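# Stand the coat stand upright inside the yellow tape

## Task

Get the coat stand standing upright with each of its four feet fully within the area bounded by the yellow tape and none resting on the tape itself; it must not topple or be left leaning, it must stay that way without the robot holding it, and the robot must release it and back away at the end.

## Robot and tools

ROBOT. A Hello Robot Stretch 3 with one arm. The base has two drive wheels, is 0.33 m long and 0.34 m wide, and cannot slide sideways. It pivots about the point between the wheels, 0.05 m behind its front edge. A lift rides up a mast and carries a telescoping arm that reaches out to the robot's RIGHT, ending in a wrist (yaw, pitch, roll) and a two-finger gripper. To move the gripper forward or back, drive the base. With arm retracted and wrist folded, a spin sweeps a 0.28 m radius; an unfolded level gripper reaches past that. Loose objects may occasionally get a brief shove from outside.

FRAMES. Base frame: origin on the floor between the drive wheels, x forward, y left, z up. hand_pose is reported in it, at the point where closed fingertips meet (fingertip pads are 0.04 m round). Odometry frame is the base frame at scene start; heading is positive to the left, -3.142 to 3.142.

execute_actions takes "actions", a list run in order (empty list = just report). Each action may hold "robot", "steps" (1 to 450 control steps at 30 per second; default 1) and "until". {"steps": n} alone waits. If any part is invalid or out of range the whole call is rejected and nothing new runs.
"robot" is one command, a queue (list of up to 8 commands and {"pause_s": s}, s at most 15, run one after another), or {"stop": true}, which brakes everything and clears the queue.
A command may contain:
- "base": exactly one of {"translate_m": d} (straight drive, metres, forward positive, |d| at most 1) or {"rotate_rad": d} (spin in place, radians, left/counter-clockwise positive, |d| at most 3.2). Both are offsets counted from where the base stands when that command begins.
- "joints": absolute targets by name; unnamed joints keep their current goal. Ranges: lift_m 0 to 1.1 (arm height on mast, m); arm_m 0 to 0.52 (extension, m); wrist_yaw_rad -1.345 to 4.42 (0 along the arm, positive swings toward the front, 3.0 folded over the base); wrist_pitch_rad -1.57 to 0.451 (0 level, negative tips fingers down); wrist_roll_rad -2.911 to 2.911 (0 fingers side by side); gripper_m -0.089 to 0.179 (larger is wider; actual fingertip gap is 0.007 m less when nearly shut, 0.025 m less when wide, zero below 0.007); head_pan_rad -3.953 to 1.73 (0 forward, positive left, -1.57 looks along the arm); head_tilt_rad -1.53 to 0.419 (negative looks down).
- "contact_limits": {"arm_m": effort percent 1 to 100}, the motor effort at which that arm motion halts; lower is gentler, too low halts at once. Lasts until the next arm_m command.
Motions in one command start together and keep running after the call returns. A new command overrides at once; a queue's next entry begins only when everything in the previous one ends "done" (or off_target for base and gripper); other endings drop the rest.
"until" ends an action early. {"robot": {"status": "ended"}} fires when nothing reads moving and no queue runs. Fields can be compared with ["op", value] using =, !=, <, <=, >, >= (e.g. "lift_m": [">", 0.3]); statuses take a word or ["!=", "moving"]. Fields: x, y, heading, translate_m, rotate_rad and their _goal, base_status, each joint's reading, _goal and _status, refusals, queue, queue_left. {"any": {"status": "ended"}} fires when any one motion ends.

zoom_image: "camera" (head_camera, nav_camera or wrist_camera) and "region" [x0, y0, x1, y1] in that camera's pixels from the top-left, at most 504 by 504; returns a sharper crop of the latest image.

finished_scene: {"scene": current scene number}. Irreversible; the result reports success. Before calling it, let go, back off and wait until every motion has ended, since anything still moving is braked short.

RESULTS. Each call with pictures returns one image per camera (head_camera 896x504, nav_camera 672x504 fisheye, wrist_camera 644x364) taken at the end. The head cameras follow head pan/tilt. Text lines: base_status with travelled distance vs goal; joint_goals; joint_status (moving, done, off_target, contact_stop, time_out, stopped, not_commanded, torque_fault); measured_speeds; refusals, queue (idle/running/done/dropped/stopped), queue_left. "refused:"/"dropped:" lines name the goal and reason, counting from 0. robot.on_its_own appears when the robot changed a goal itself, a joint is slack or its servo is off, or base_tilt drifts 3 degrees or more (7.5 while driving). lidar_m: 12 distances in 30-degree sectors starting straight ahead and going counter-clockwise, in a plane 0.17 m up. wrist_depth_mm and head_depth_mm: 7x7 grids of median depths. motor_effort in percent, peak in brackets; readings are biased and noisy. base_tilt in degrees, forward/right positive.

GRIPPER. Close to a value below the object's width to grasp; open to at least 0.02 above the touch value to release. Readings and "done" do not prove a grasp.

SPEED AND SAFETY. Full base speed (0.30 m/s, 1.9 rad/s) only with lift_m below 0.30, arm_m below 0.03, wrist_yaw_rad above 2.54; otherwise 0.10 m/s and 0.63 rad/s. Fold or unfold the wrist only with lift_m 0.32 to 0.95, pitch -0.4, roll near 0; yaw below -0.4 needs pitch -0.5 or lower. Arm and lift stop and go slack on firm contact; wrist, head and base keep pushing, and wrist servos may shut off for 10 s. Pushing on something rigid with the gripper above about 0.45 m, pushing again after a contact_stop, or driving while holding or pressing something fixed can tip the robot; if it leans, reverse in small steps, free the gripper and lower the lift to about 0.2. Avoid drops, slams, hard hits, knocking the stand over and leaving it tilted.

Each tool is called after "Request:" as name([rows], argument=value, ...), one row to a line, values as JSON.

## Session

Request:
execute_actions(actions=[])

Scene clock: 0.00 s.
robot.base_odometry: x=+0.000 y=+0.000 heading=+0.000 (m, m, rad; robot's odometry frame)
robot.turned_by_wheels: +0.000 (rad since the last result)
robot.turned_by_imu: +0.000 (rad since the last result)
robot.base_tilt: forward=+0.1 right=-1.8 (deg)
robot.lidar_m: 1.15 2.66 1.94 1.60 1.89 1.20 1.49 1.20 1.86 1.87 1.92 2.37
robot.head_depth_mm: 1783 2636 3469 3450 3407 3372 2387 / 1776 2624 3407 3456 2702 2728 2363 / 1813 2340 3401 3331 2690 2643 2275 / 1803 2348 3348 3342 2640 2607 2371 / 1817 2331 3286 3249 2604 2592 2358 / 1804 2510 3254 3230 2568 2545 2326 / 1804 2517 3268 3249 2545 2517 2341
robot.base_status: not_commanded
robot.joint_positions: lift_m=+0.508 arm_m=+0.002 wrist_yaw_rad=+3.085 wrist_pitch_rad=-0.592 wrist_roll_rad=-0.018 gripper_m=+0.037 head_pan_rad=-0.012 head_tilt_rad=-0.018
robot.joint_goals: lift_m=+0.508 arm_m=+0.002 wrist_yaw_rad=+3.085 wrist_pitch_rad=-0.592 wrist_roll_rad=-0.018 gripper_m=+0.037 head_pan_rad=-0.012 head_tilt_rad=-0.018
robot.joint_status: lift_m=not_commanded arm_m=not_commanded wrist_yaw_rad=not_commanded wrist_pitch_rad=not_commanded wrist_roll_rad=not_commanded gripper_m=not_commanded head_pan_rad=not_commanded head_tilt_rad=not_commanded
robot.measured_speeds: translate_m=+0.000 rotate_rad=+0.000 lift_m=+0.000 arm_m=+0.000 wrist_yaw_rad=+0.000 wrist_pitch_rad=+0.000 wrist_roll_rad=+0.000 head_pan_rad=+0.000 head_tilt_rad=+0.000
robot: refusals=0 queue=idle queue_left=0
robot.motor_effort: left_wheel=+0 right_wheel=+0 lift_m=+43 arm_m=+0 wrist_yaw_rad=+0 wrist_pitch_rad=+6 wrist_roll_rad=+0 gripper_m=+0 head_pan_rad=+0 head_tilt_rad=+3 (%)
robot.hand_pose: x=-0.0100 y=+0.0521 z=+0.4837 quat_wxyz=(+0.224, +0.675, +0.189, +0.677) (m; robot's base frame)
robot.wrist_depth_mm: - - - - - - - / - - - - - - - / - - - - - - - / 923 922 903 918 927 903 899 / 821 795 799 789 823 785 794 / 703 702 728 693 - 684 688 / 626 633 - - 614 607 607
pictures: head_camera (sideways: a quarter turn clockwise sets it upright), nav_camera (sideways: a quarter turn counterclockwise sets it upright), wrist_camera
Images, in order (width x height): head_camera 896x504, nav_camera 672x504, wrist_camera 644x364.

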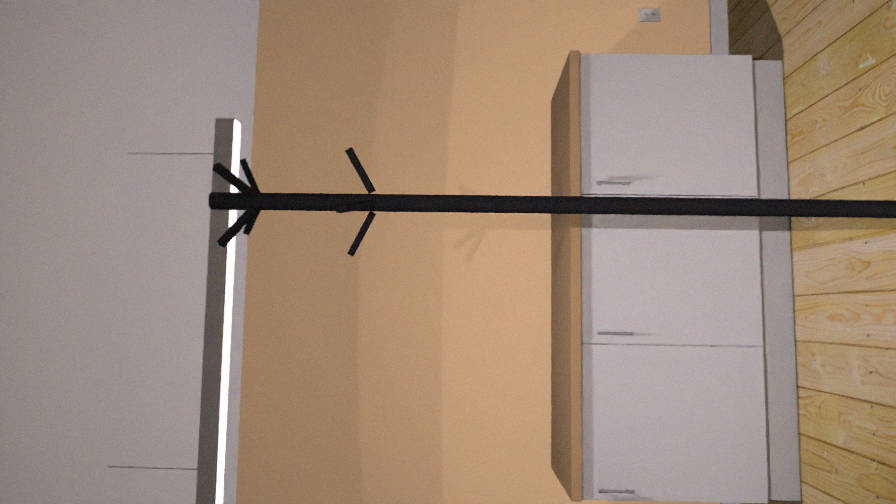

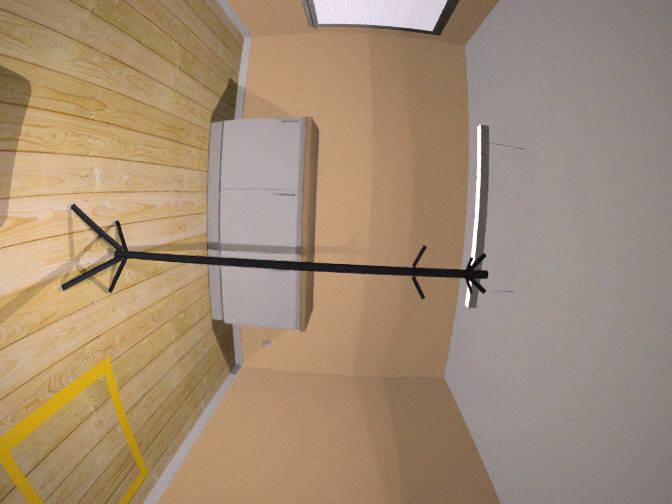

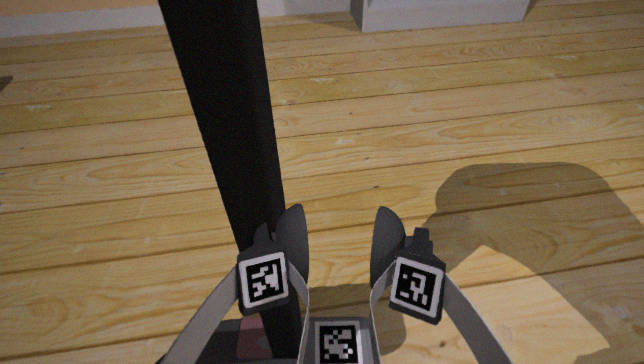

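Request:
execute_actions([
  {"robot":{"joints":{"head_pan_rad":-0.45,"head_tilt_rad":-0.75,"wrist_pitch_rad":-0.4}},"steps":100,"until":{"robot":{"status":"ended"}}},
])

Scene clock: 3.63 s.
robot.base_odometry: x=+0.000 y=+0.000 heading=+0.000 (m, m, rad; robot's odometry frame)
robot.turned_by_wheels: +0.000 (rad since the last result)
robot.turned_by_imu: +0.000 (rad since the last result)
robot.base_tilt: forward=+0.1 right=-1.8 (deg)
robot.lidar_m: 1.15 2.66 1.94 1.60 1.89 1.20 1.49 1.21 1.87 1.88 1.92 2.37
robot.head_depth_mm: 2192 2355 2504 2013 1629 1366 1174 / 2454 2675 2685 2034 1632 1378 1176 / 2828 3089 2668 2031 1641 1371 1180 / 3185 3507 2729 2020 1645 1379 1183 / 3126 3383 2689 2079 1653 1391 1188 / 2530 2662 2715 2085 1612 1391 1191 / 2399 2508 2610 1995 1610 1388 1196
robot.base_status: not_commanded
robot.joint_positions: lift_m=+0.508 arm_m=+0.002 wrist_yaw_rad=+3.085 wrist_pitch_rad=-0.423 wrist_roll_rad=-0.018 gripper_m=+0.037 head_pan_rad=-0.443 head_tilt_rad=-0.740
robot.joint_goals: lift_m=+0.508 arm_m=+0.002 wrist_yaw_rad=+3.085 wrist_pitch_rad=-0.400 wrist_roll_rad=-0.018 gripper_m=+0.037 head_pan_rad=-0.450 head_tilt_rad=-0.750
robot.joint_status: lift_m=not_commanded arm_m=not_commanded wrist_yaw_rad=not_commanded wrist_pitch_rad=done wrist_roll_rad=not_commanded gripper_m=not_commanded head_pan_rad=done head_tilt_rad=done
robot.measured_speeds: translate_m=+0.000 rotate_rad=+0.000 lift_m=+0.000 arm_m=+0.000 wrist_yaw_rad=+0.000 wrist_pitch_rad=+0.000 wrist_roll_rad=+0.000 head_pan_rad=+0.000 head_tilt_rad=+0.000
robot: refusals=0 queue=done queue_left=0
robot.motor_effort: left_wheel=-1(1) right_wheel=+0(1) lift_m=+44(44) arm_m=+0(1) wrist_yaw_rad=+0(0) wrist_pitch_rad=+11(12) wrist_roll_rad=+0(0) gripper_m=+0(0) head_pan_rad=-3(28) head_tilt_rad=-5(41) (%)
robot.hand_pose: x=-0.0087 y=+0.0766 z=+0.5195 quat_wxyz=(+0.167, +0.689, +0.131, +0.693) (m; robot's base frame)
robot.wrist_depth_mm: - - - - - - - / - - - - - - - / - - - - - - - / - - - - - - - / 973 943 944 986 981 949 933 / 809 810 808 799 - 796 791 / 702 725 670 694 697 692 691
pictures: head_camera (sideways: a quarter turn clockwise sets it upright), nav_camera (sideways: a quarter turn counterclockwise sets it upright), wrist_camera
camera_calibration (this result's frames):
head_camera: T_world_to_cam=[[-0.597326, 0.254344, -0.760599, 1.01208], [0.373924, 0.927314, 0.0164362, -0.0240849], [0.709494, -0.274589, -0.649014, 0.797735], [0, 0, 0, 1]] pos_world=[0.0475602, -0.0160331, 1.28792]
nav_camera: T_world_to_cam=[[0.652249, -0.282703, 0.703314, -0.880892], [-0.4301, -0.902052, 0.0362847, 0.00545266], [0.624168, -0.326162, -0.709953, 0.877008], [0, 0, 0, 1]] pos_world=[0.029506, 0.0419343, 1.24198]
wrist_camera: T_world_to_cam=[[0.999833, 0.00833063, 0.0162828, 0.00754805], [0.0180704, -0.587504, -0.80902, 0.495036], [0.00282658, 0.809178, -0.587556, 0.404883], [0, 0, 0, 1]] pos_world=[-0.0176367, -0.03685, 0.638263]
Images, in order (width x height): head_camera 896x504, nav_camera 672x504, wrist_camera 644x364.

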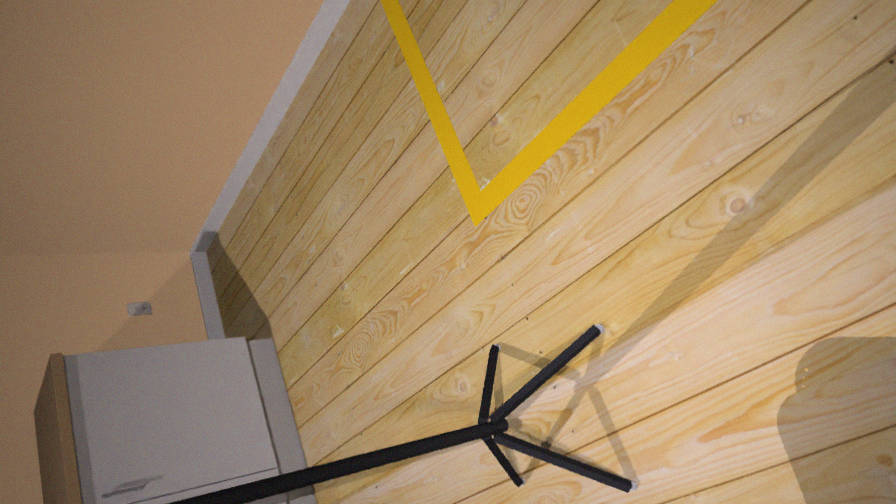

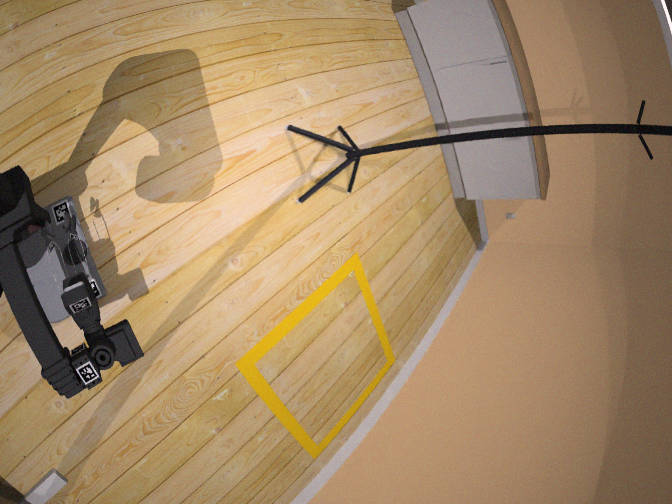

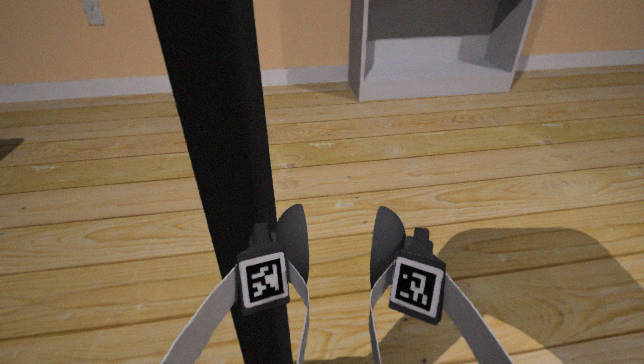

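Request:
execute_actions([
  {"robot":[{"base":{"rotate_rad":0.21}},{"base":{"translate_m":0.665},"joints":{"lift_m":0.8}},{"base":{"rotate_rad":1.08},"joints":{"head_pan_rad":-1.57,"head_tilt_rad":-0.9}},{"joints":{"wrist_yaw_rad":0,"gripper_m":0.17}},{"joints":{"wrist_pitch_rad":0}}],"steps":450,"until":{"robot":{"status":"ended"}}},
  {"steps":200,"until":{"robot":{"status":"ended"}}},
])

Scene clock: 40.80 s.
robot.base_odometry: x=+0.650 y=+0.139 heading=+1.290 (m, m, rad; robot's odometry frame)
robot.turned_by_wheels: +1.290 (rad since the last result)
robot.turned_by_imu: +1.276 (rad since the last result)
robot.base_tilt: forward=+0.2 right=-2.0 (deg)
robot.lidar_m: 1.58 1.53 1.95 1.79 1.87 1.82 1.97 1.94 2.08 0.52 1.98 2.37
robot.head_depth_mm: 2686 2665 2075 1716 1464 - - / 2686 2694 2096 1723 1459 - - / 534 2216 1993 1668 - - 1095 / 1891 2182 2102 1737 1451 1253 1129 / 1806 2114 2127 1738 1484 1288 1133 / 1762 2018 2148 1743 1489 1283 1133 / 1687 1909 2097 1769 1488 1288 1142
robot.base_status: done (rotate_rad +1.0798 of +1.0800)
robot.joint_positions: lift_m=+0.799 arm_m=+0.002 wrist_yaw_rad=+0.003 wrist_pitch_rad=-0.025 wrist_roll_rad=-0.018 gripper_m=+0.170 head_pan_rad=-1.563 head_tilt_rad=-0.889
robot.joint_goals: lift_m=+0.800 arm_m=+0.002 wrist_yaw_rad=+0.000 wrist_pitch_rad=+0.000 wrist_roll_rad=-0.018 gripper_m=+0.170 head_pan_rad=-1.570 head_tilt_rad=-0.900
robot.joint_status: lift_m=done arm_m=not_commanded wrist_yaw_rad=done wrist_pitch_rad=done wrist_roll_rad=not_commanded gripper_m=done head_pan_rad=done head_tilt_rad=done
robot.measured_speeds: translate_m=+0.000 rotate_rad=+0.000 lift_m=+0.000 arm_m=+0.000 wrist_yaw_rad=+0.000 wrist_pitch_rad=+0.000 wrist_roll_rad=+0.000 head_pan_rad=+0.000 head_tilt_rad=+0.000
robot: refusals=0 queue=done queue_left=0
robot.motor_effort: left_wheel=-4(9) right_wheel=+4(10) lift_m=+63(64) arm_m=+0(0) wrist_yaw_rad=-3(4) wrist_pitch_rad=+12(10) wrist_roll_rad=+0(1) gripper_m=+0(82) head_pan_rad=-3(38) head_tilt_rad=-5(20) (%)
robot.hand_pose: x=-0.0206 y=-0.4024 z=+0.9075 quat_wxyz=(+0.714, +0.010, -0.700, -0.008) (m; robot's base frame)
robot.wrist_depth_mm: - - - - - - - / - - - - - - - / - - - - - - - / - - - - - - - / - - - - - - - / - - - - - - - / - - - - - - -
pictures: head_camera (sideways: a quarter turn clockwise sets it upright), nav_camera (sideways: a quarter turn counterclockwise sets it upright), wrist_camera
camera_calibration (this result's frames):
head_camera: T_world_to_cam=[[-0.0319804, 0.753881, -0.656232, 0.872621], [0.997627, 0.0641257, 0.0250502, -0.0390998], [0.0609662, -0.653874, -0.754143, 0.938422], [0, 0, 0, 1]] pos_world=[0.00970176, -0.0417358, 1.28133]
nav_camera: T_world_to_cam=[[0.0302967, -0.806516, 0.590436, -0.730018], [-0.999284, -0.0110343, 0.0362032, 0.0090378], [-0.0226834, -0.59111, -0.806272, 1.0062], [0, 0, 0, 1]] pos_world=[0.0539726, 0.00610554, 1.24198]
wrist_camera: T_world_to_cam=[[-0.997579, -0.0568689, 0.0400137, -0.0717493], [-0.0519245, 0.226492, -0.972628, 1.00238], [0.0462494, -0.972351, -0.228897, -0.020974], [0, 0, 0, 1]] pos_world=[-0.0185573, -0.251507, 0.973016]
Images, in order (width x height): head_camera 896x504, nav_camera 672x504, wrist_camera 644x364.

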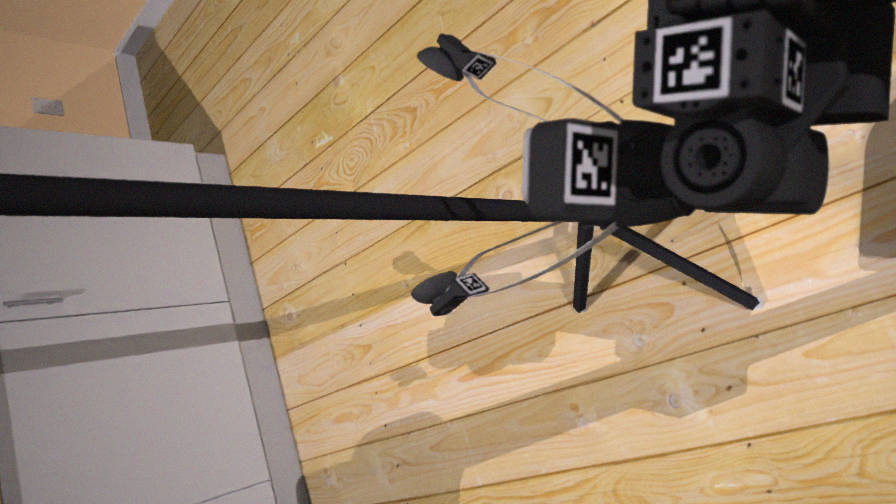

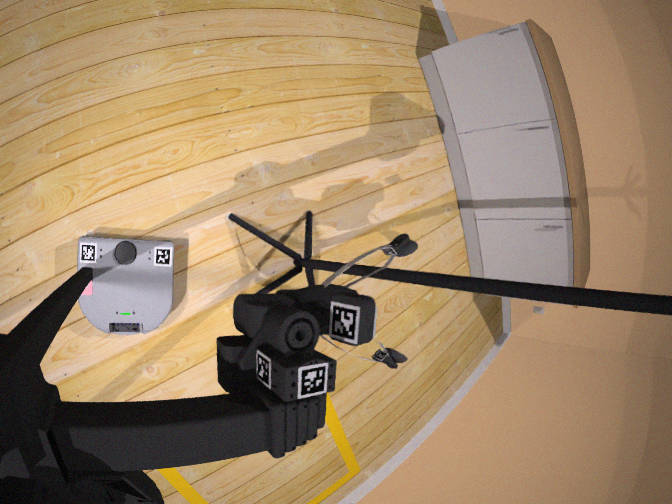

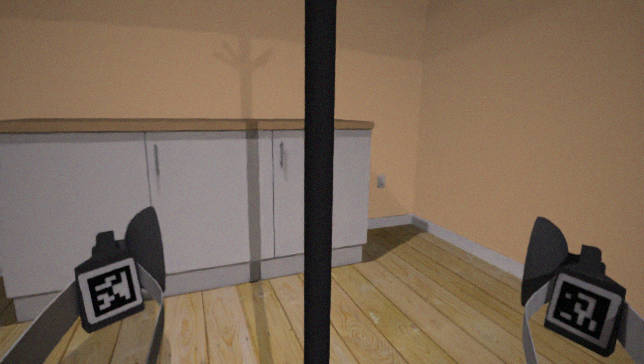

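Request:
execute_actions([
  {"robot":{"base":{"translate_m":0.02},"joints":{"arm_m":0.17}},"steps":150,"until":{"robot":{"status":"ended"}}},
  {"robot":{"joints":{"gripper_m":0.065}},"steps":150,"until":{"robot":{"status":"ended"}}},
])

Scene clock: 48.67 s.
robot.base_odometry: x=+0.656 y=+0.158 heading=+1.290 (m, m, rad; robot's odometry frame)
robot.turned_by_wheels: +0.000 (rad since the last result)
robot.turned_by_imu: +0.000 (rad since the last result)
robot.base_tilt: forward=+0.1 right=-1.9 (deg)
robot.lidar_m: 1.56 1.51 1.93 1.80 2.17 1.83 1.99 1.96 2.09 0.52 1.97 2.35
robot.head_depth_mm: 2749 2673 2068 - - 1246 1100 / 2661 2662 2111 - 1412 1250 1129 / 1829 624 2103 - 1366 1254 1128 / 1891 2165 2101 1740 1453 1255 1127 / 1817 2086 2122 1740 1485 1279 1136 / 1736 2001 2141 1749 1487 1288 1140 / 1686 1919 2100 1752 1502 1301 1141
robot.base_status: done (translate_m +0.0200 of +0.0200)
robot.joint_positions: lift_m=+0.799 arm_m=+0.170 wrist_yaw_rad=+0.002 wrist_pitch_rad=-0.024 wrist_roll_rad=-0.018 gripper_m=+0.065 head_pan_rad=-1.563 head_tilt_rad=-0.889
robot.joint_goals: lift_m=+0.800 arm_m=+0.170 wrist_yaw_rad=+0.000 wrist_pitch_rad=+0.000 wrist_roll_rad=-0.018 gripper_m=+0.065 head_pan_rad=-1.570 head_tilt_rad=-0.900
robot.joint_status: lift_m=done arm_m=done wrist_yaw_rad=done wrist_pitch_rad=done wrist_roll_rad=not_commanded gripper_m=done head_pan_rad=done head_tilt_rad=done
robot.measured_speeds: translate_m=+0.000 rotate_rad=+0.000 lift_m=+0.000 arm_m=+0.000 wrist_yaw_rad=+0.000 wrist_pitch_rad=+0.000 wrist_roll_rad=+0.000 head_pan_rad=+0.000 head_tilt_rad=+0.000
robot: refusals=0 queue=done queue_left=0
robot.motor_effort: left_wheel=-4(7) right_wheel=+5(9) lift_m=+63(63) arm_m=+4(6) wrist_yaw_rad=-2(3) wrist_pitch_rad=+12(12) wrist_roll_rad=+0(0) gripper_m=+0(82) head_pan_rad=-4(3) head_tilt_rad=-6(6) (%)
robot.hand_pose: x=-0.0209 y=-0.5703 z=+0.9079 quat_wxyz=(+0.714, +0.010, -0.700, -0.008) (m; robot's base frame)
robot.wrist_depth_mm: - - - 184 - - - / - - - 192 - - - / - - - 199 - - - / - - - - - - - / - - - 218 - - - / - - - 224 - - - / - - - 230 - - -
pictures: head_camera (sideways: a quarter turn clockwise sets it upright), nav_camera (sideways: a quarter turn counterclockwise sets it upright), wrist_camera
camera_calibration (this result's frames):
head_camera: T_world_to_cam=[[-0.0318172, 0.753966, -0.656143, 0.872504], [0.997641, 0.0639061, 0.0250568, -0.0391086], [0.0608235, -0.653798, -0.754221, 0.938524], [0, 0, 0, 1]] pos_world=[0.00969268, -0.0417341, 1.28132]
nav_camera: T_world_to_cam=[[0.0301221, -0.806592, 0.590341, -0.729893], [-0.999286, -0.0108216, 0.0362028, 0.00903832], [-0.0228125, -0.59101, -0.806342, 1.0063], [0, 0, 0, 1]] pos_world=[0.0539738, 0.00610224, 1.24198]
wrist_camera: T_world_to_cam=[[-0.997657, -0.0554365, 0.0400855, -0.080911], [-0.0516086, 0.225254, -0.972932, 1.0403], [0.0449065, -0.972722, -0.227587, -0.185523], [0, 0, 0, 1]] pos_world=[-0.0187021, -0.419278, 0.973157]
Images, in order (width x height): head_camera 896x504, nav_camera 672x504, wrist_camera 644x364.

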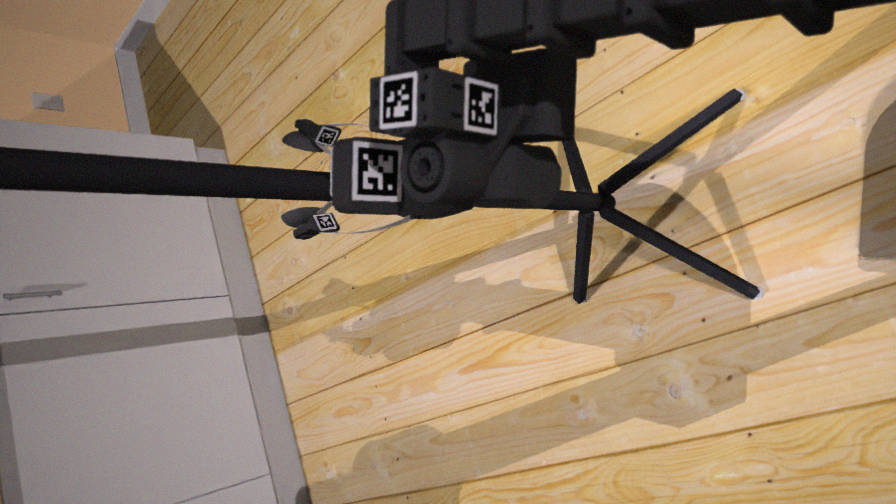

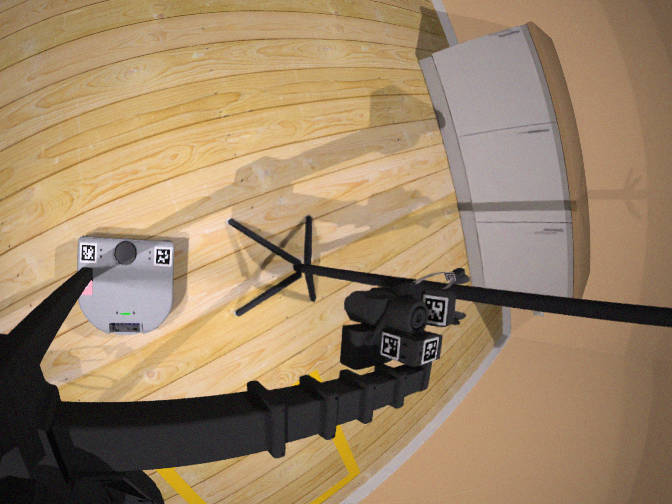

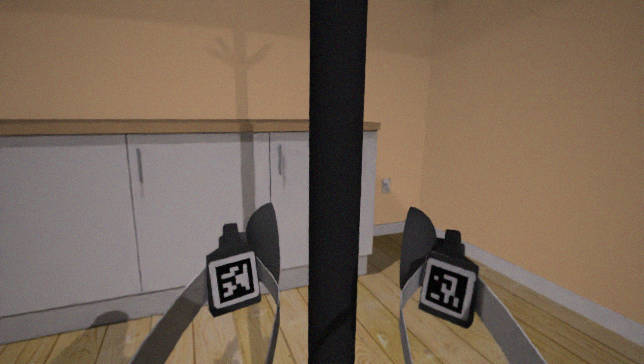

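Request:
execute_actions([
  {"robot":[{"joints":{"arm_m":0.225}},{"joints":{"gripper_m":-0.04}},{"joints":{"lift_m":0.84}}],"steps":250,"until":{"robot":{"status":"ended"}}},
])

Scene clock: 56.60 s.
robot.base_odometry: x=+0.656 y=+0.158 heading=+1.290 (m, m, rad; robot's odometry frame)
robot.turned_by_wheels: +0.000 (rad since the last result)
robot.turned_by_imu: +0.000 (rad since the last result)
robot.base_tilt: forward=+0.1 right=-1.8 (deg)
robot.lidar_m: 1.56 1.51 1.93 1.80 2.18 1.84 1.99 1.96 2.10 0.52 1.97 2.36
robot.head_depth_mm: 2759 2644 - - 1460 1262 1113 / 2686 2688 - 1626 1461 1248 1121 / 530 627 - 1638 1378 1245 1122 / 1879 2192 2113 1754 1446 1256 1130 / 1804 2067 2131 1747 1480 1293 1128 / 1736 1987 2151 1750 1492 1292 1137 / 1690 1908 2099 1762 1490 1299 1136
robot.base_status: done (translate_m +0.0200 of +0.0200)
robot.joint_positions: lift_m=+0.839 arm_m=+0.225 wrist_yaw_rad=+0.007 wrist_pitch_rad=-0.157 wrist_roll_rad=-0.018 gripper_m=-0.036 head_pan_rad=-1.563 head_tilt_rad=-0.889
robot.joint_goals: lift_m=+0.840 arm_m=+0.225 wrist_yaw_rad=+0.000 wrist_pitch_rad=+0.000 wrist_roll_rad=-0.018 gripper_m=-0.037 head_pan_rad=-1.570 head_tilt_rad=-0.900
robot.joint_status: lift_m=done arm_m=done wrist_yaw_rad=done wrist_pitch_rad=done wrist_roll_rad=not_commanded gripper_m=done head_pan_rad=done head_tilt_rad=done
robot.measured_speeds: translate_m=+0.000 rotate_rad=+0.000 lift_m=+0.000 arm_m=+0.000 wrist_yaw_rad=+0.000 wrist_pitch_rad=+0.000 wrist_roll_rad=+0.000 head_pan_rad=+0.000 head_tilt_rad=+0.000
robot: refusals=0 queue=done queue_left=0
robot.on_its_own: wrist_pitch_rad is at rest, and its effort (+73) is outside its rest range (-20 to +32)
robot.motor_effort: left_wheel=-2(4) right_wheel=-1(4) lift_m=+80(79) arm_m=+0(5) wrist_yaw_rad=-6(6) wrist_pitch_rad=+73(74) wrist_roll_rad=+0(0) gripper_m=-23(99) head_pan_rad=-3(3) head_tilt_rad=-5(5) (%)
robot.hand_pose: x=-0.0198 y=-0.6192 z=+0.9136 quat_wxyz=(+0.712, +0.059, -0.698, -0.053) (m; robot's base frame)
robot.wrist_depth_mm: - - - 118 - - - / - - - 124 - - - / - - - 130 - - - / - - - 138 - - - / - - - 145 - - - / - - - 155 - - - / - - - 168 - - -
pictures: head_camera (sideways: a quarter turn clockwise sets it upright), nav_camera (sideways: a quarter turn counterclockwise sets it upright), wrist_camera
camera_calibration (this result's frames):
head_camera: T_world_to_cam=[[-0.0318172, 0.753966, -0.656143, 0.872504], [0.997641, 0.0639061, 0.0250568, -0.0391086], [0.0608235, -0.653798, -0.754221, 0.938524], [0, 0, 0, 1]] pos_world=[0.00969268, -0.0417341, 1.28132]
nav_camera: T_world_to_cam=[[0.0301221, -0.806592, 0.590341, -0.729893], [-0.999286, -0.0108216, 0.0362028, 0.00903832], [-0.0228125, -0.59101, -0.806342, 1.0063], [0, 0, 0, 1]] pos_world=[0.0539738, 0.00610224, 1.24198]
wrist_camera: T_world_to_cam=[[-0.997368, -0.0647519, 0.0326322, -0.0817096], [-0.0534489, 0.352413, -0.934317, 1.10038], [0.0489988, -0.933602, -0.354946, -0.0912249], [0, 0, 0, 1]] pos_world=[-0.0182103, -0.478248, 0.998394]
Images, in order (width x height): head_camera 896x504, nav_camera 672x504, wrist_camera 644x364.

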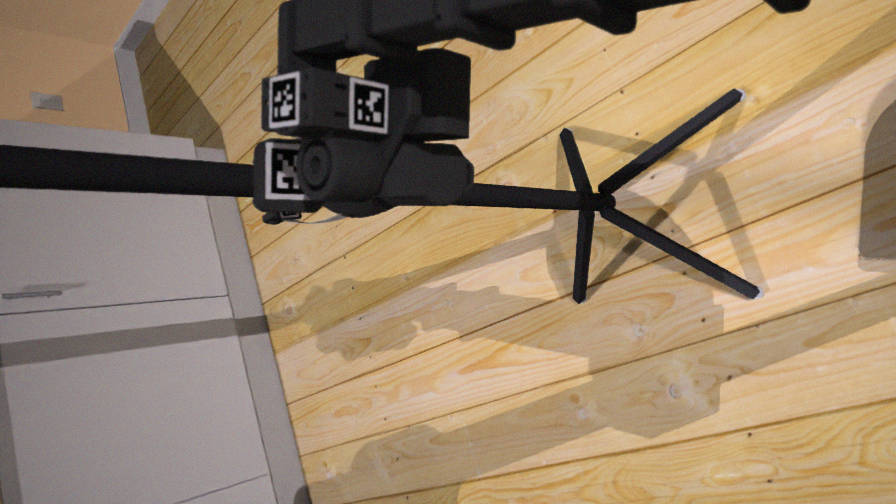

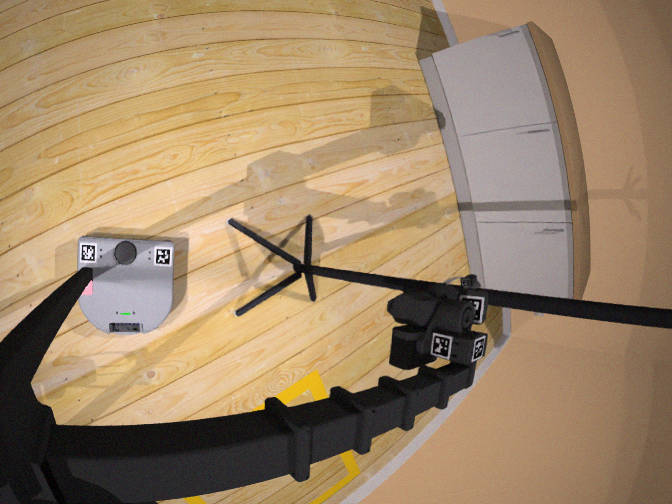

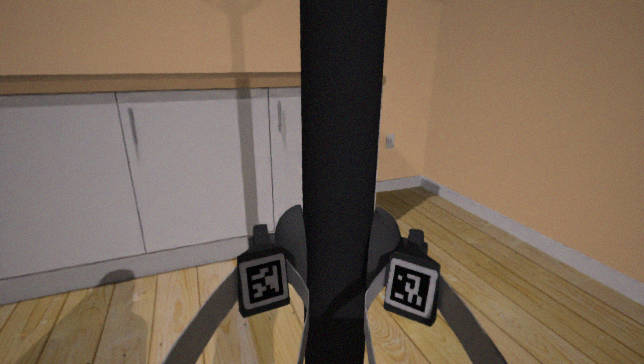

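Too heavy; drag low.

Request:
execute_actions([
  {"robot":[{"joints":{"gripper_m":0.08,"lift_m":0.17}},{"joints":{"gripper_m":-0.04}},{"base":{"translate_m":-0.2}}],"steps":450,"until":{"robot":{"status":"ended"}}},
])

Scene clock: 72.13 s.
robot.base_odometry: x=+0.601 y=-0.034 heading=+1.290 (m, m, rad; robot's odometry frame)
robot.turned_by_wheels: +0.000 (rad since the last result)
robot.turned_by_imu: +0.000 (rad since the last result)
robot.base_tilt: forward=+0.0 right=-1.8 (deg)
robot.lidar_m: 1.76 1.68 2.13 1.79 1.70 2.22 1.81 1.78 1.90 0.51 2.06 2.19
robot.head_depth_mm: 2561 2586 2081 1711 1468 1267 1120 / 2765 2668 2077 1722 1461 1283 1123 / 2565 2505 2100 1729 1456 1298 1128 / 1865 2146 1995 1649 1421 1255 1127 / 1891 2180 2109 1754 1483 1291 1136 / 1826 2088 2159 1750 1485 1285 1138 / 1767 1991 2156 1775 1493 1289 1146
robot.base_status: done (translate_m -0.2000 of -0.2000)
robot.joint_positions: lift_m=+0.171 arm_m=+0.225 wrist_yaw_rad=+0.176 wrist_pitch_rad=-0.017 wrist_roll_rad=-0.018 gripper_m=-0.027 head_pan_rad=-1.563 head_tilt_rad=-0.889
robot.joint_goals: lift_m=+0.170 arm_m=+0.225 wrist_yaw_rad=+0.160 wrist_pitch_rad=+0.000 wrist_roll_rad=-0.018 gripper_m=-0.028 head_pan_rad=-1.570 head_tilt_rad=-0.900
robot.joint_status: lift_m=done arm_m=done wrist_yaw_rad=done wrist_pitch_rad=done wrist_roll_rad=not_commanded gripper_m=done head_pan_rad=done head_tilt_rad=done
robot.measured_speeds: translate_m=+0.000 rotate_rad=+0.000 lift_m=+0.000 arm_m=+0.000 wrist_yaw_rad=+0.000 wrist_pitch_rad=+0.000 wrist_roll_rad=+0.000 head_pan_rad=+0.000 head_tilt_rad=+0.000
robot: refusals=0 queue=done queue_left=0
robot.on_its_own: wrist_yaw_rad is held at +0.160, not at your +0.000, by its stall guard, which is not easing now; gripper_m is held at -0.028, not at your -0.040, by its stall guard, which is not easing now; wrist_yaw_rad is at rest, and its effort (-13) is outside its rest range (-12 to +12)
robot.motor_effort: left_wheel=+4(18) right_wheel=-13(47) lift_m=+23(79) arm_m=-3(3) wrist_yaw_rad=-13(54) wrist_pitch_rad=+8(73) wrist_roll_rad=+0(0) gripper_m=-22(100) head_pan_rad=-3(3) head_tilt_rad=-6(5) (%)
robot.hand_pose: x=+0.0235 y=-0.6220 z=+0.2810 quat_wxyz=(+0.712, +0.068, -0.697, +0.057) (m; robot's base frame)
robot.wrist_depth_mm: - - - 128 - - - / - - - 132 - - - / - - - 136 - - - / - - - 141 - - - / - - - 144 - - - / 698 705 735 150 - 714 724 / 532 529 216 152 177 552 544
pictures: head_camera (sideways: a quarter turn clockwise sets it upright), nav_camera (sideways: a quarter turn counterclockwise sets it upright), wrist_camera
camera_calibration (this result's frames):
head_camera: T_world_to_cam=[[-0.0318177, 0.754031, -0.656067, 0.872405], [0.997641, 0.0639036, 0.0250625, -0.0391159], [0.0608229, -0.653722, -0.754286, 0.938609], [0, 0, 0, 1]] pos_world=[0.00969266, -0.0417321, 1.28132]
nav_camera: T_world_to_cam=[[0.0301225, -0.806651, 0.59026, -0.729788], [-0.999286, -0.0108252, 0.0362025, 0.00903874], [-0.0228131, -0.590929, -0.806401, 1.00637], [0, 0, 0, 1]] pos_world=[0.0539738, 0.00610822, 1.24198]
wrist_camera: T_world_to_cam=[[-0.972966, -0.227394, 0.0403546, -0.121985], [-0.0885522, 0.205946, -0.974548, 0.433621], [0.213295, -0.951776, -0.220515, -0.373403], [0, 0, 0, 1]] pos_world=[-0.00064461, -0.472437, 0.345167]
Images, in order (width x height): head_camera 896x504, nav_camera 672x504, wrist_camera 644x364.

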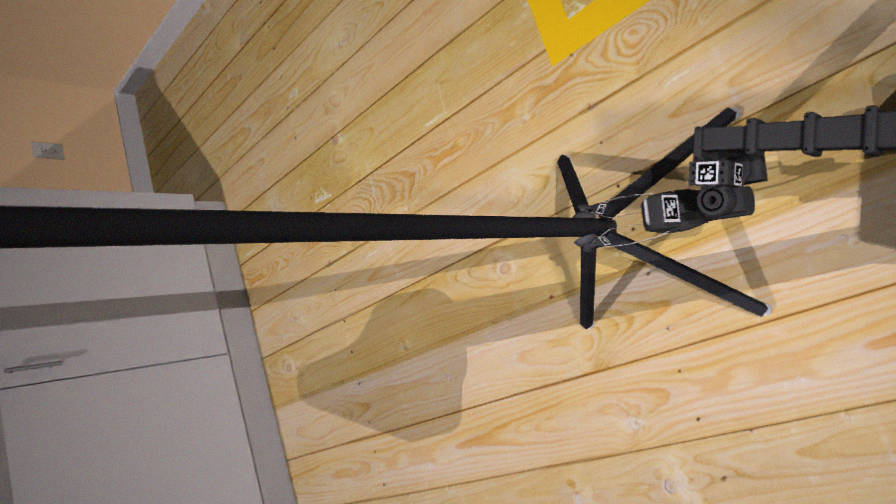

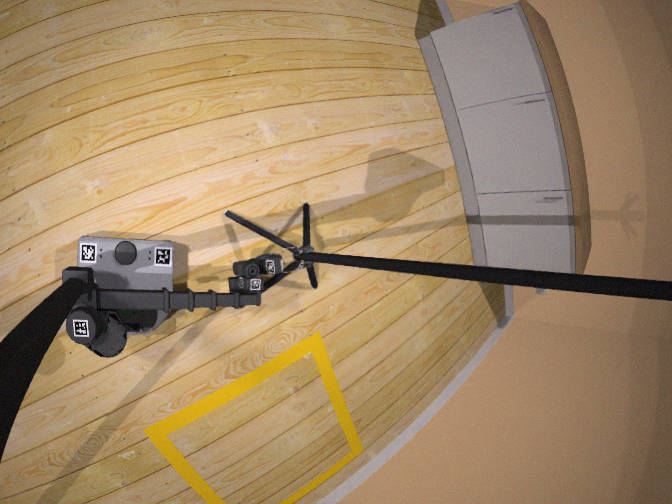

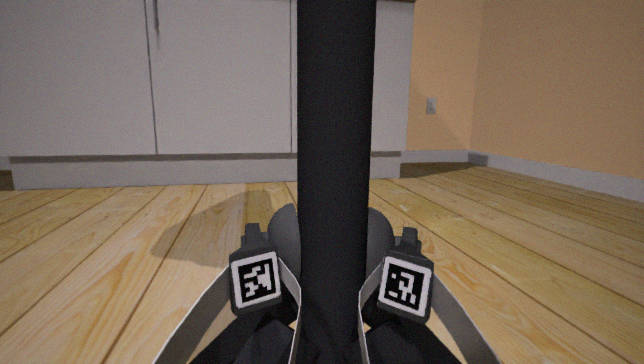

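Works; trail with yaw to reduce load.

Request:
execute_actions([
  {"robot":{"joints":{"wrist_yaw_rad":1.2,"arm_m":0.34},"base":{"translate_m":-0.95}},"steps":450,"until":{"robot":{"status":"ended"}}},
])

Scene clock: 85.97 s.
robot.base_odometry: x=+0.337 y=-0.947 heading=+1.290 (m, m, rad; robot's odometry frame)
robot.turned_by_wheels: +0.000 (rad since the last result)
robot.turned_by_imu: -0.002 (rad since the last result)
robot.base_tilt: forward=+0.2 right=-1.8 (deg)
robot.lidar_m: 2.71 2.54 2.00 1.27 1.69 1.17 0.93 0.92 0.98 1.44 2.46 1.10
robot.head_depth_mm: 1296 1403 1551 1637 1448 1273 1118 / 1507 1681 1888 1725 1466 1269 1122 / 1853 2102 2107 1709 1498 1255 1124 / 2356 2543 2124 1749 1505 1270 1135 / 2841 2771 2131 1749 1478 1286 1137 / 2747 2773 2134 1741 1485 1284 1134 / 2583 2445 2157 1762 1496 1287 1137
robot.base_status: done (translate_m -0.9500 of -0.9500)
robot.joint_positions: lift_m=+0.171 arm_m=+0.340 wrist_yaw_rad=+1.201 wrist_pitch_rad=-0.016 wrist_roll_rad=-0.018 gripper_m=-0.028 head_pan_rad=-1.563 head_tilt_rad=-0.889
robot.joint_goals: lift_m=+0.170 arm_m=+0.340 wrist_yaw_rad=+1.200 wrist_pitch_rad=+0.000 wrist_roll_rad=-0.018 gripper_m=-0.028 head_pan_rad=-1.570 head_tilt_rad=-0.900
robot.joint_status: lift_m=done arm_m=done wrist_yaw_rad=done wrist_pitch_rad=done wrist_roll_rad=not_commanded gripper_m=done head_pan_rad=done head_tilt_rad=done
robot.measured_speeds: translate_m=+0.000 rotate_rad=+0.000 lift_m=+0.000 arm_m=+0.000 wrist_yaw_rad=+0.000 wrist_pitch_rad=+0.000 wrist_roll_rad=+0.000 head_pan_rad=+0.000 head_tilt_rad=+0.000
robot: refusals=0 queue=done queue_left=0
robot.on_its_own: gripper_m is held at -0.028, not at your -0.040, by its stall guard, which is not easing now
robot.motor_effort: left_wheel=-3(32) right_wheel=+3(51) lift_m=+23(23) arm_m=+4(15) wrist_yaw_rad=+0(65) wrist_pitch_rad=+8(8) wrist_roll_rad=+0(0) gripper_m=-10(26) head_pan_rad=-3(3) head_tilt_rad=-5(5) (%)
robot.hand_pose: x=+0.2171 y=-0.5773 z=+0.2810 quat_wxyz=(+0.592, +0.401, -0.574, +0.398) (m; robot's base frame)
robot.wrist_depth_mm: - - - - - - - / - - - - - - - / - - - - - - - / - - - - - - - / - 1000 - - - - - / 697 697 697 - 774 724 737 / 528 536 537 537 543 543 554
pictures: head_camera (sideways: a quarter turn clockwise sets it upright), nav_camera (sideways: a quarter turn counterclockwise sets it upright), wrist_camera
camera_calibration (this result's frames):
head_camera: T_world_to_cam=[[-0.0318177, 0.754031, -0.656067, 0.872406], [0.997641, 0.0639036, 0.0250624, -0.0391159], [0.0608229, -0.653722, -0.754286, 0.938609], [0, 0, 0, 1]] pos_world=[0.00969266, -0.0417321, 1.28132]
nav_camera: T_world_to_cam=[[0.0301225, -0.806651, 0.59026, -0.729788], [-0.999286, -0.0108252, 0.0362025, 0.00903874], [-0.0228131, -0.590929, -0.806401, 1.00637], [0, 0, 0, 1]] pos_world=[0.0539738, 0.00610821, 1.24198]
wrist_camera: T_world_to_cam=[[-0.311512, -0.949385, 0.0403605, -0.483804], [-0.221806, 0.0313472, -0.974587, 0.369751], [0.923992, -0.312548, -0.220344, -0.157461], [0, 0, 0, 1]] pos_world=[0.0767945, -0.52012, 0.345185]
Images, in order (width x height): head_camera 896x504, nav_camera 672x504, wrist_camera 644x364.

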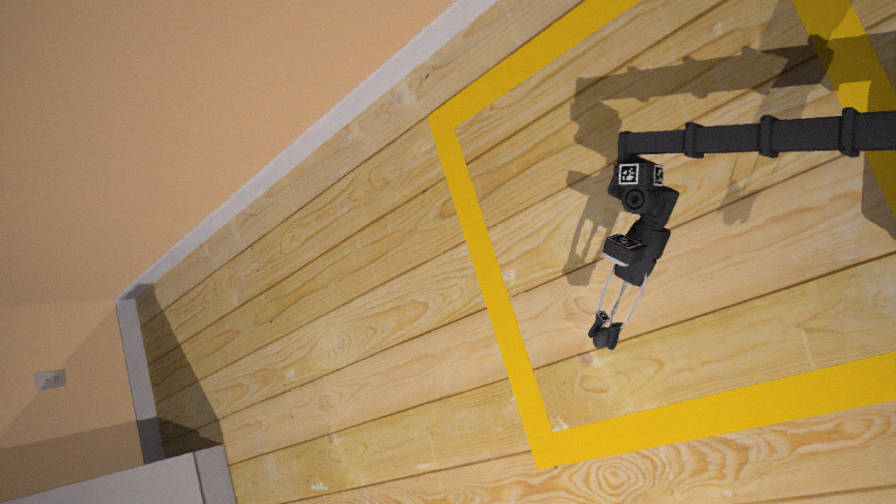

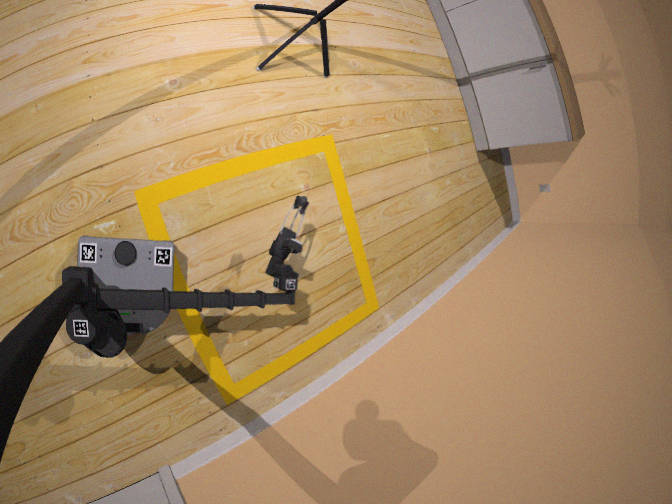

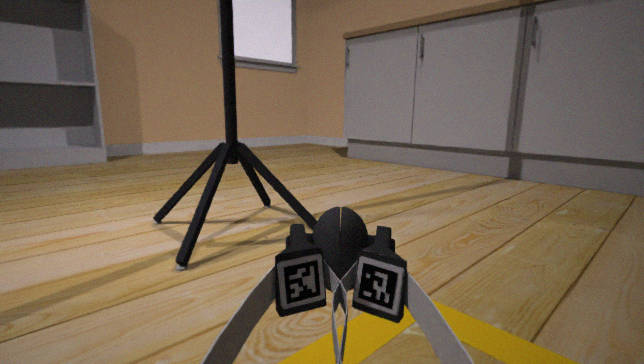

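Request:
execute_actions([
  {"robot":{"joints":{"wrist_yaw_rad":0,"arm_m":0.05,"gripper_m":0.17,"lift_m":0.19},"base":{"translate_m":0.96}},"steps":450,"until":{"robot":{"status":"ended"}}},
])

Scene clock: 101.00 s.
robot.base_odometry: x=+0.603 y=-0.025 heading=+1.290 (m, m, rad; robot's odometry frame)
robot.turned_by_wheels: +0.000 (rad since the last result)
robot.turned_by_imu: +0.003 (rad since the last result)
robot.base_tilt: forward=+0.0 right=-1.9 (deg)
robot.lidar_m: 1.75 1.67 2.12 1.78 1.70 2.23 1.82 1.79 1.91 0.52 0.50 2.19
robot.head_depth_mm: 2537 2586 2086 1718 1465 1263 1123 / 2789 2656 2105 1730 1449 1270 1140 / 2579 2502 2094 1737 1464 1263 - / 1967 2247 2123 1708 1409 1255 1125 / 510 2011 1956 1698 1488 1265 1129 / 1812 2098 2119 1750 1487 1284 1128 / 1756 1991 2159 1763 1483 1289 1135
robot.base_status: done (translate_m +0.9600 of +0.9600)
robot.joint_positions: lift_m=+0.189 arm_m=+0.050 wrist_yaw_rad=+0.002 wrist_pitch_rad=-0.017 wrist_roll_rad=-0.018 gripper_m=+0.170 head_pan_rad=-1.563 head_tilt_rad=-0.889
robot.joint_goals: lift_m=+0.190 arm_m=+0.050 wrist_yaw_rad=+0.000 wrist_pitch_rad=+0.000 wrist_roll_rad=-0.018 gripper_m=+0.170 head_pan_rad=-1.570 head_tilt_rad=-0.900
robot.joint_status: lift_m=done arm_m=done wrist_yaw_rad=done wrist_pitch_rad=done wrist_roll_rad=not_commanded gripper_m=done head_pan_rad=done head_tilt_rad=done
robot.measured_speeds: translate_m=+0.000 rotate_rad=+0.000 lift_m=+0.000 arm_m=+0.000 wrist_yaw_rad=+0.000 wrist_pitch_rad=+0.000 wrist_roll_rad=+0.000 head_pan_rad=+0.000 head_tilt_rad=+0.000
robot: refusals=0 queue=done queue_left=0
robot.motor_effort: left_wheel=-4(6) right_wheel=+3(11) lift_m=+63(67) arm_m=-5(5) wrist_yaw_rad=-2(4) wrist_pitch_rad=+8(8) wrist_roll_rad=+0(0) gripper_m=+0(84) head_pan_rad=-4(3) head_tilt_rad=-5(5) (%)
robot.hand_pose: x=-0.0210 y=-0.4511 z=+0.2997 quat_wxyz=(+0.714, +0.007, -0.700, -0.006) (m; robot's base frame)
robot.wrist_depth_mm: - - - - - - - / - - - - - - - / - - - - - - - / - - - - - - - / - - 316 - - - - / 749 671 312 711 750 763 820 / 549 525 542 552 577 581 536
pictures: head_camera (sideways: a quarter turn clockwise sets it upright), nav_camera (sideways: a quarter turn counterclockwise sets it upright), wrist_camera
camera_calibration (this result's frames):
head_camera: T_world_to_cam=[[-0.0318178, 0.754031, -0.656067, 0.872406], [0.997641, 0.0639037, 0.0250624, -0.0391159], [0.060823, -0.653722, -0.754286, 0.938609], [0, 0, 0, 1]] pos_world=[0.00969267, -0.0417321, 1.28132]
nav_camera: T_world_to_cam=[[0.0301226, -0.806651, 0.59026, -0.729788], [-0.999286, -0.0108253, 0.0362025, 0.00903874], [-0.022813, -0.590929, -0.806401, 1.00637], [0, 0, 0, 1]] pos_world=[0.0539738, 0.00610822, 1.24198]
wrist_camera: T_world_to_cam=[[-0.997672, -0.0549841, 0.040336, -0.0498366], [-0.051439, 0.21847, -0.974487, 0.419111], [0.0447691, -0.974293, -0.22079, -0.21073], [0, 0, 0, 1]] pos_world=[-0.0187277, -0.299616, 0.363901]
Images, in order (width x height): head_camera 896x504, nav_camera 672x504, wrist_camera 644x364.

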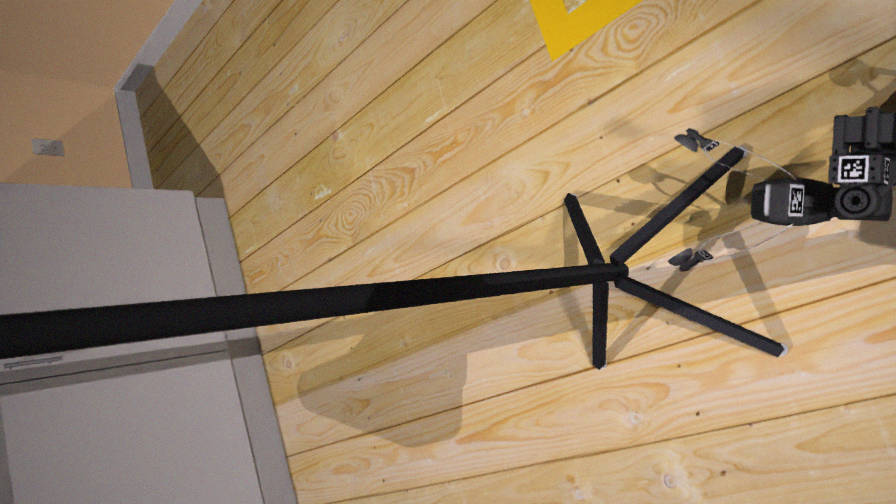

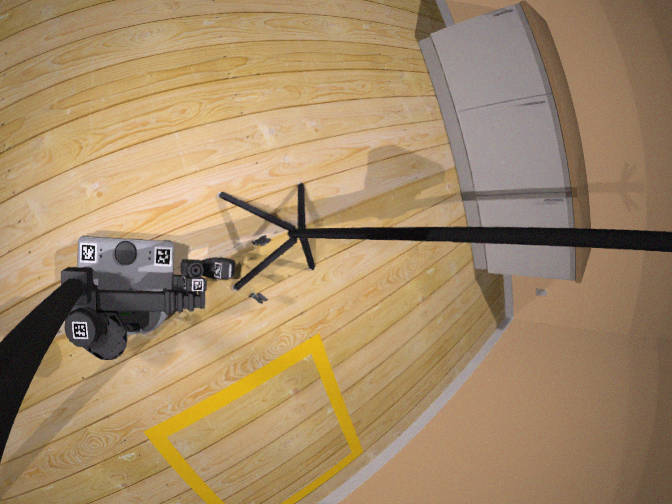

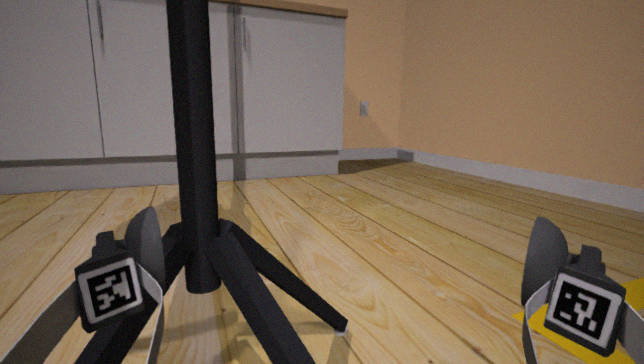

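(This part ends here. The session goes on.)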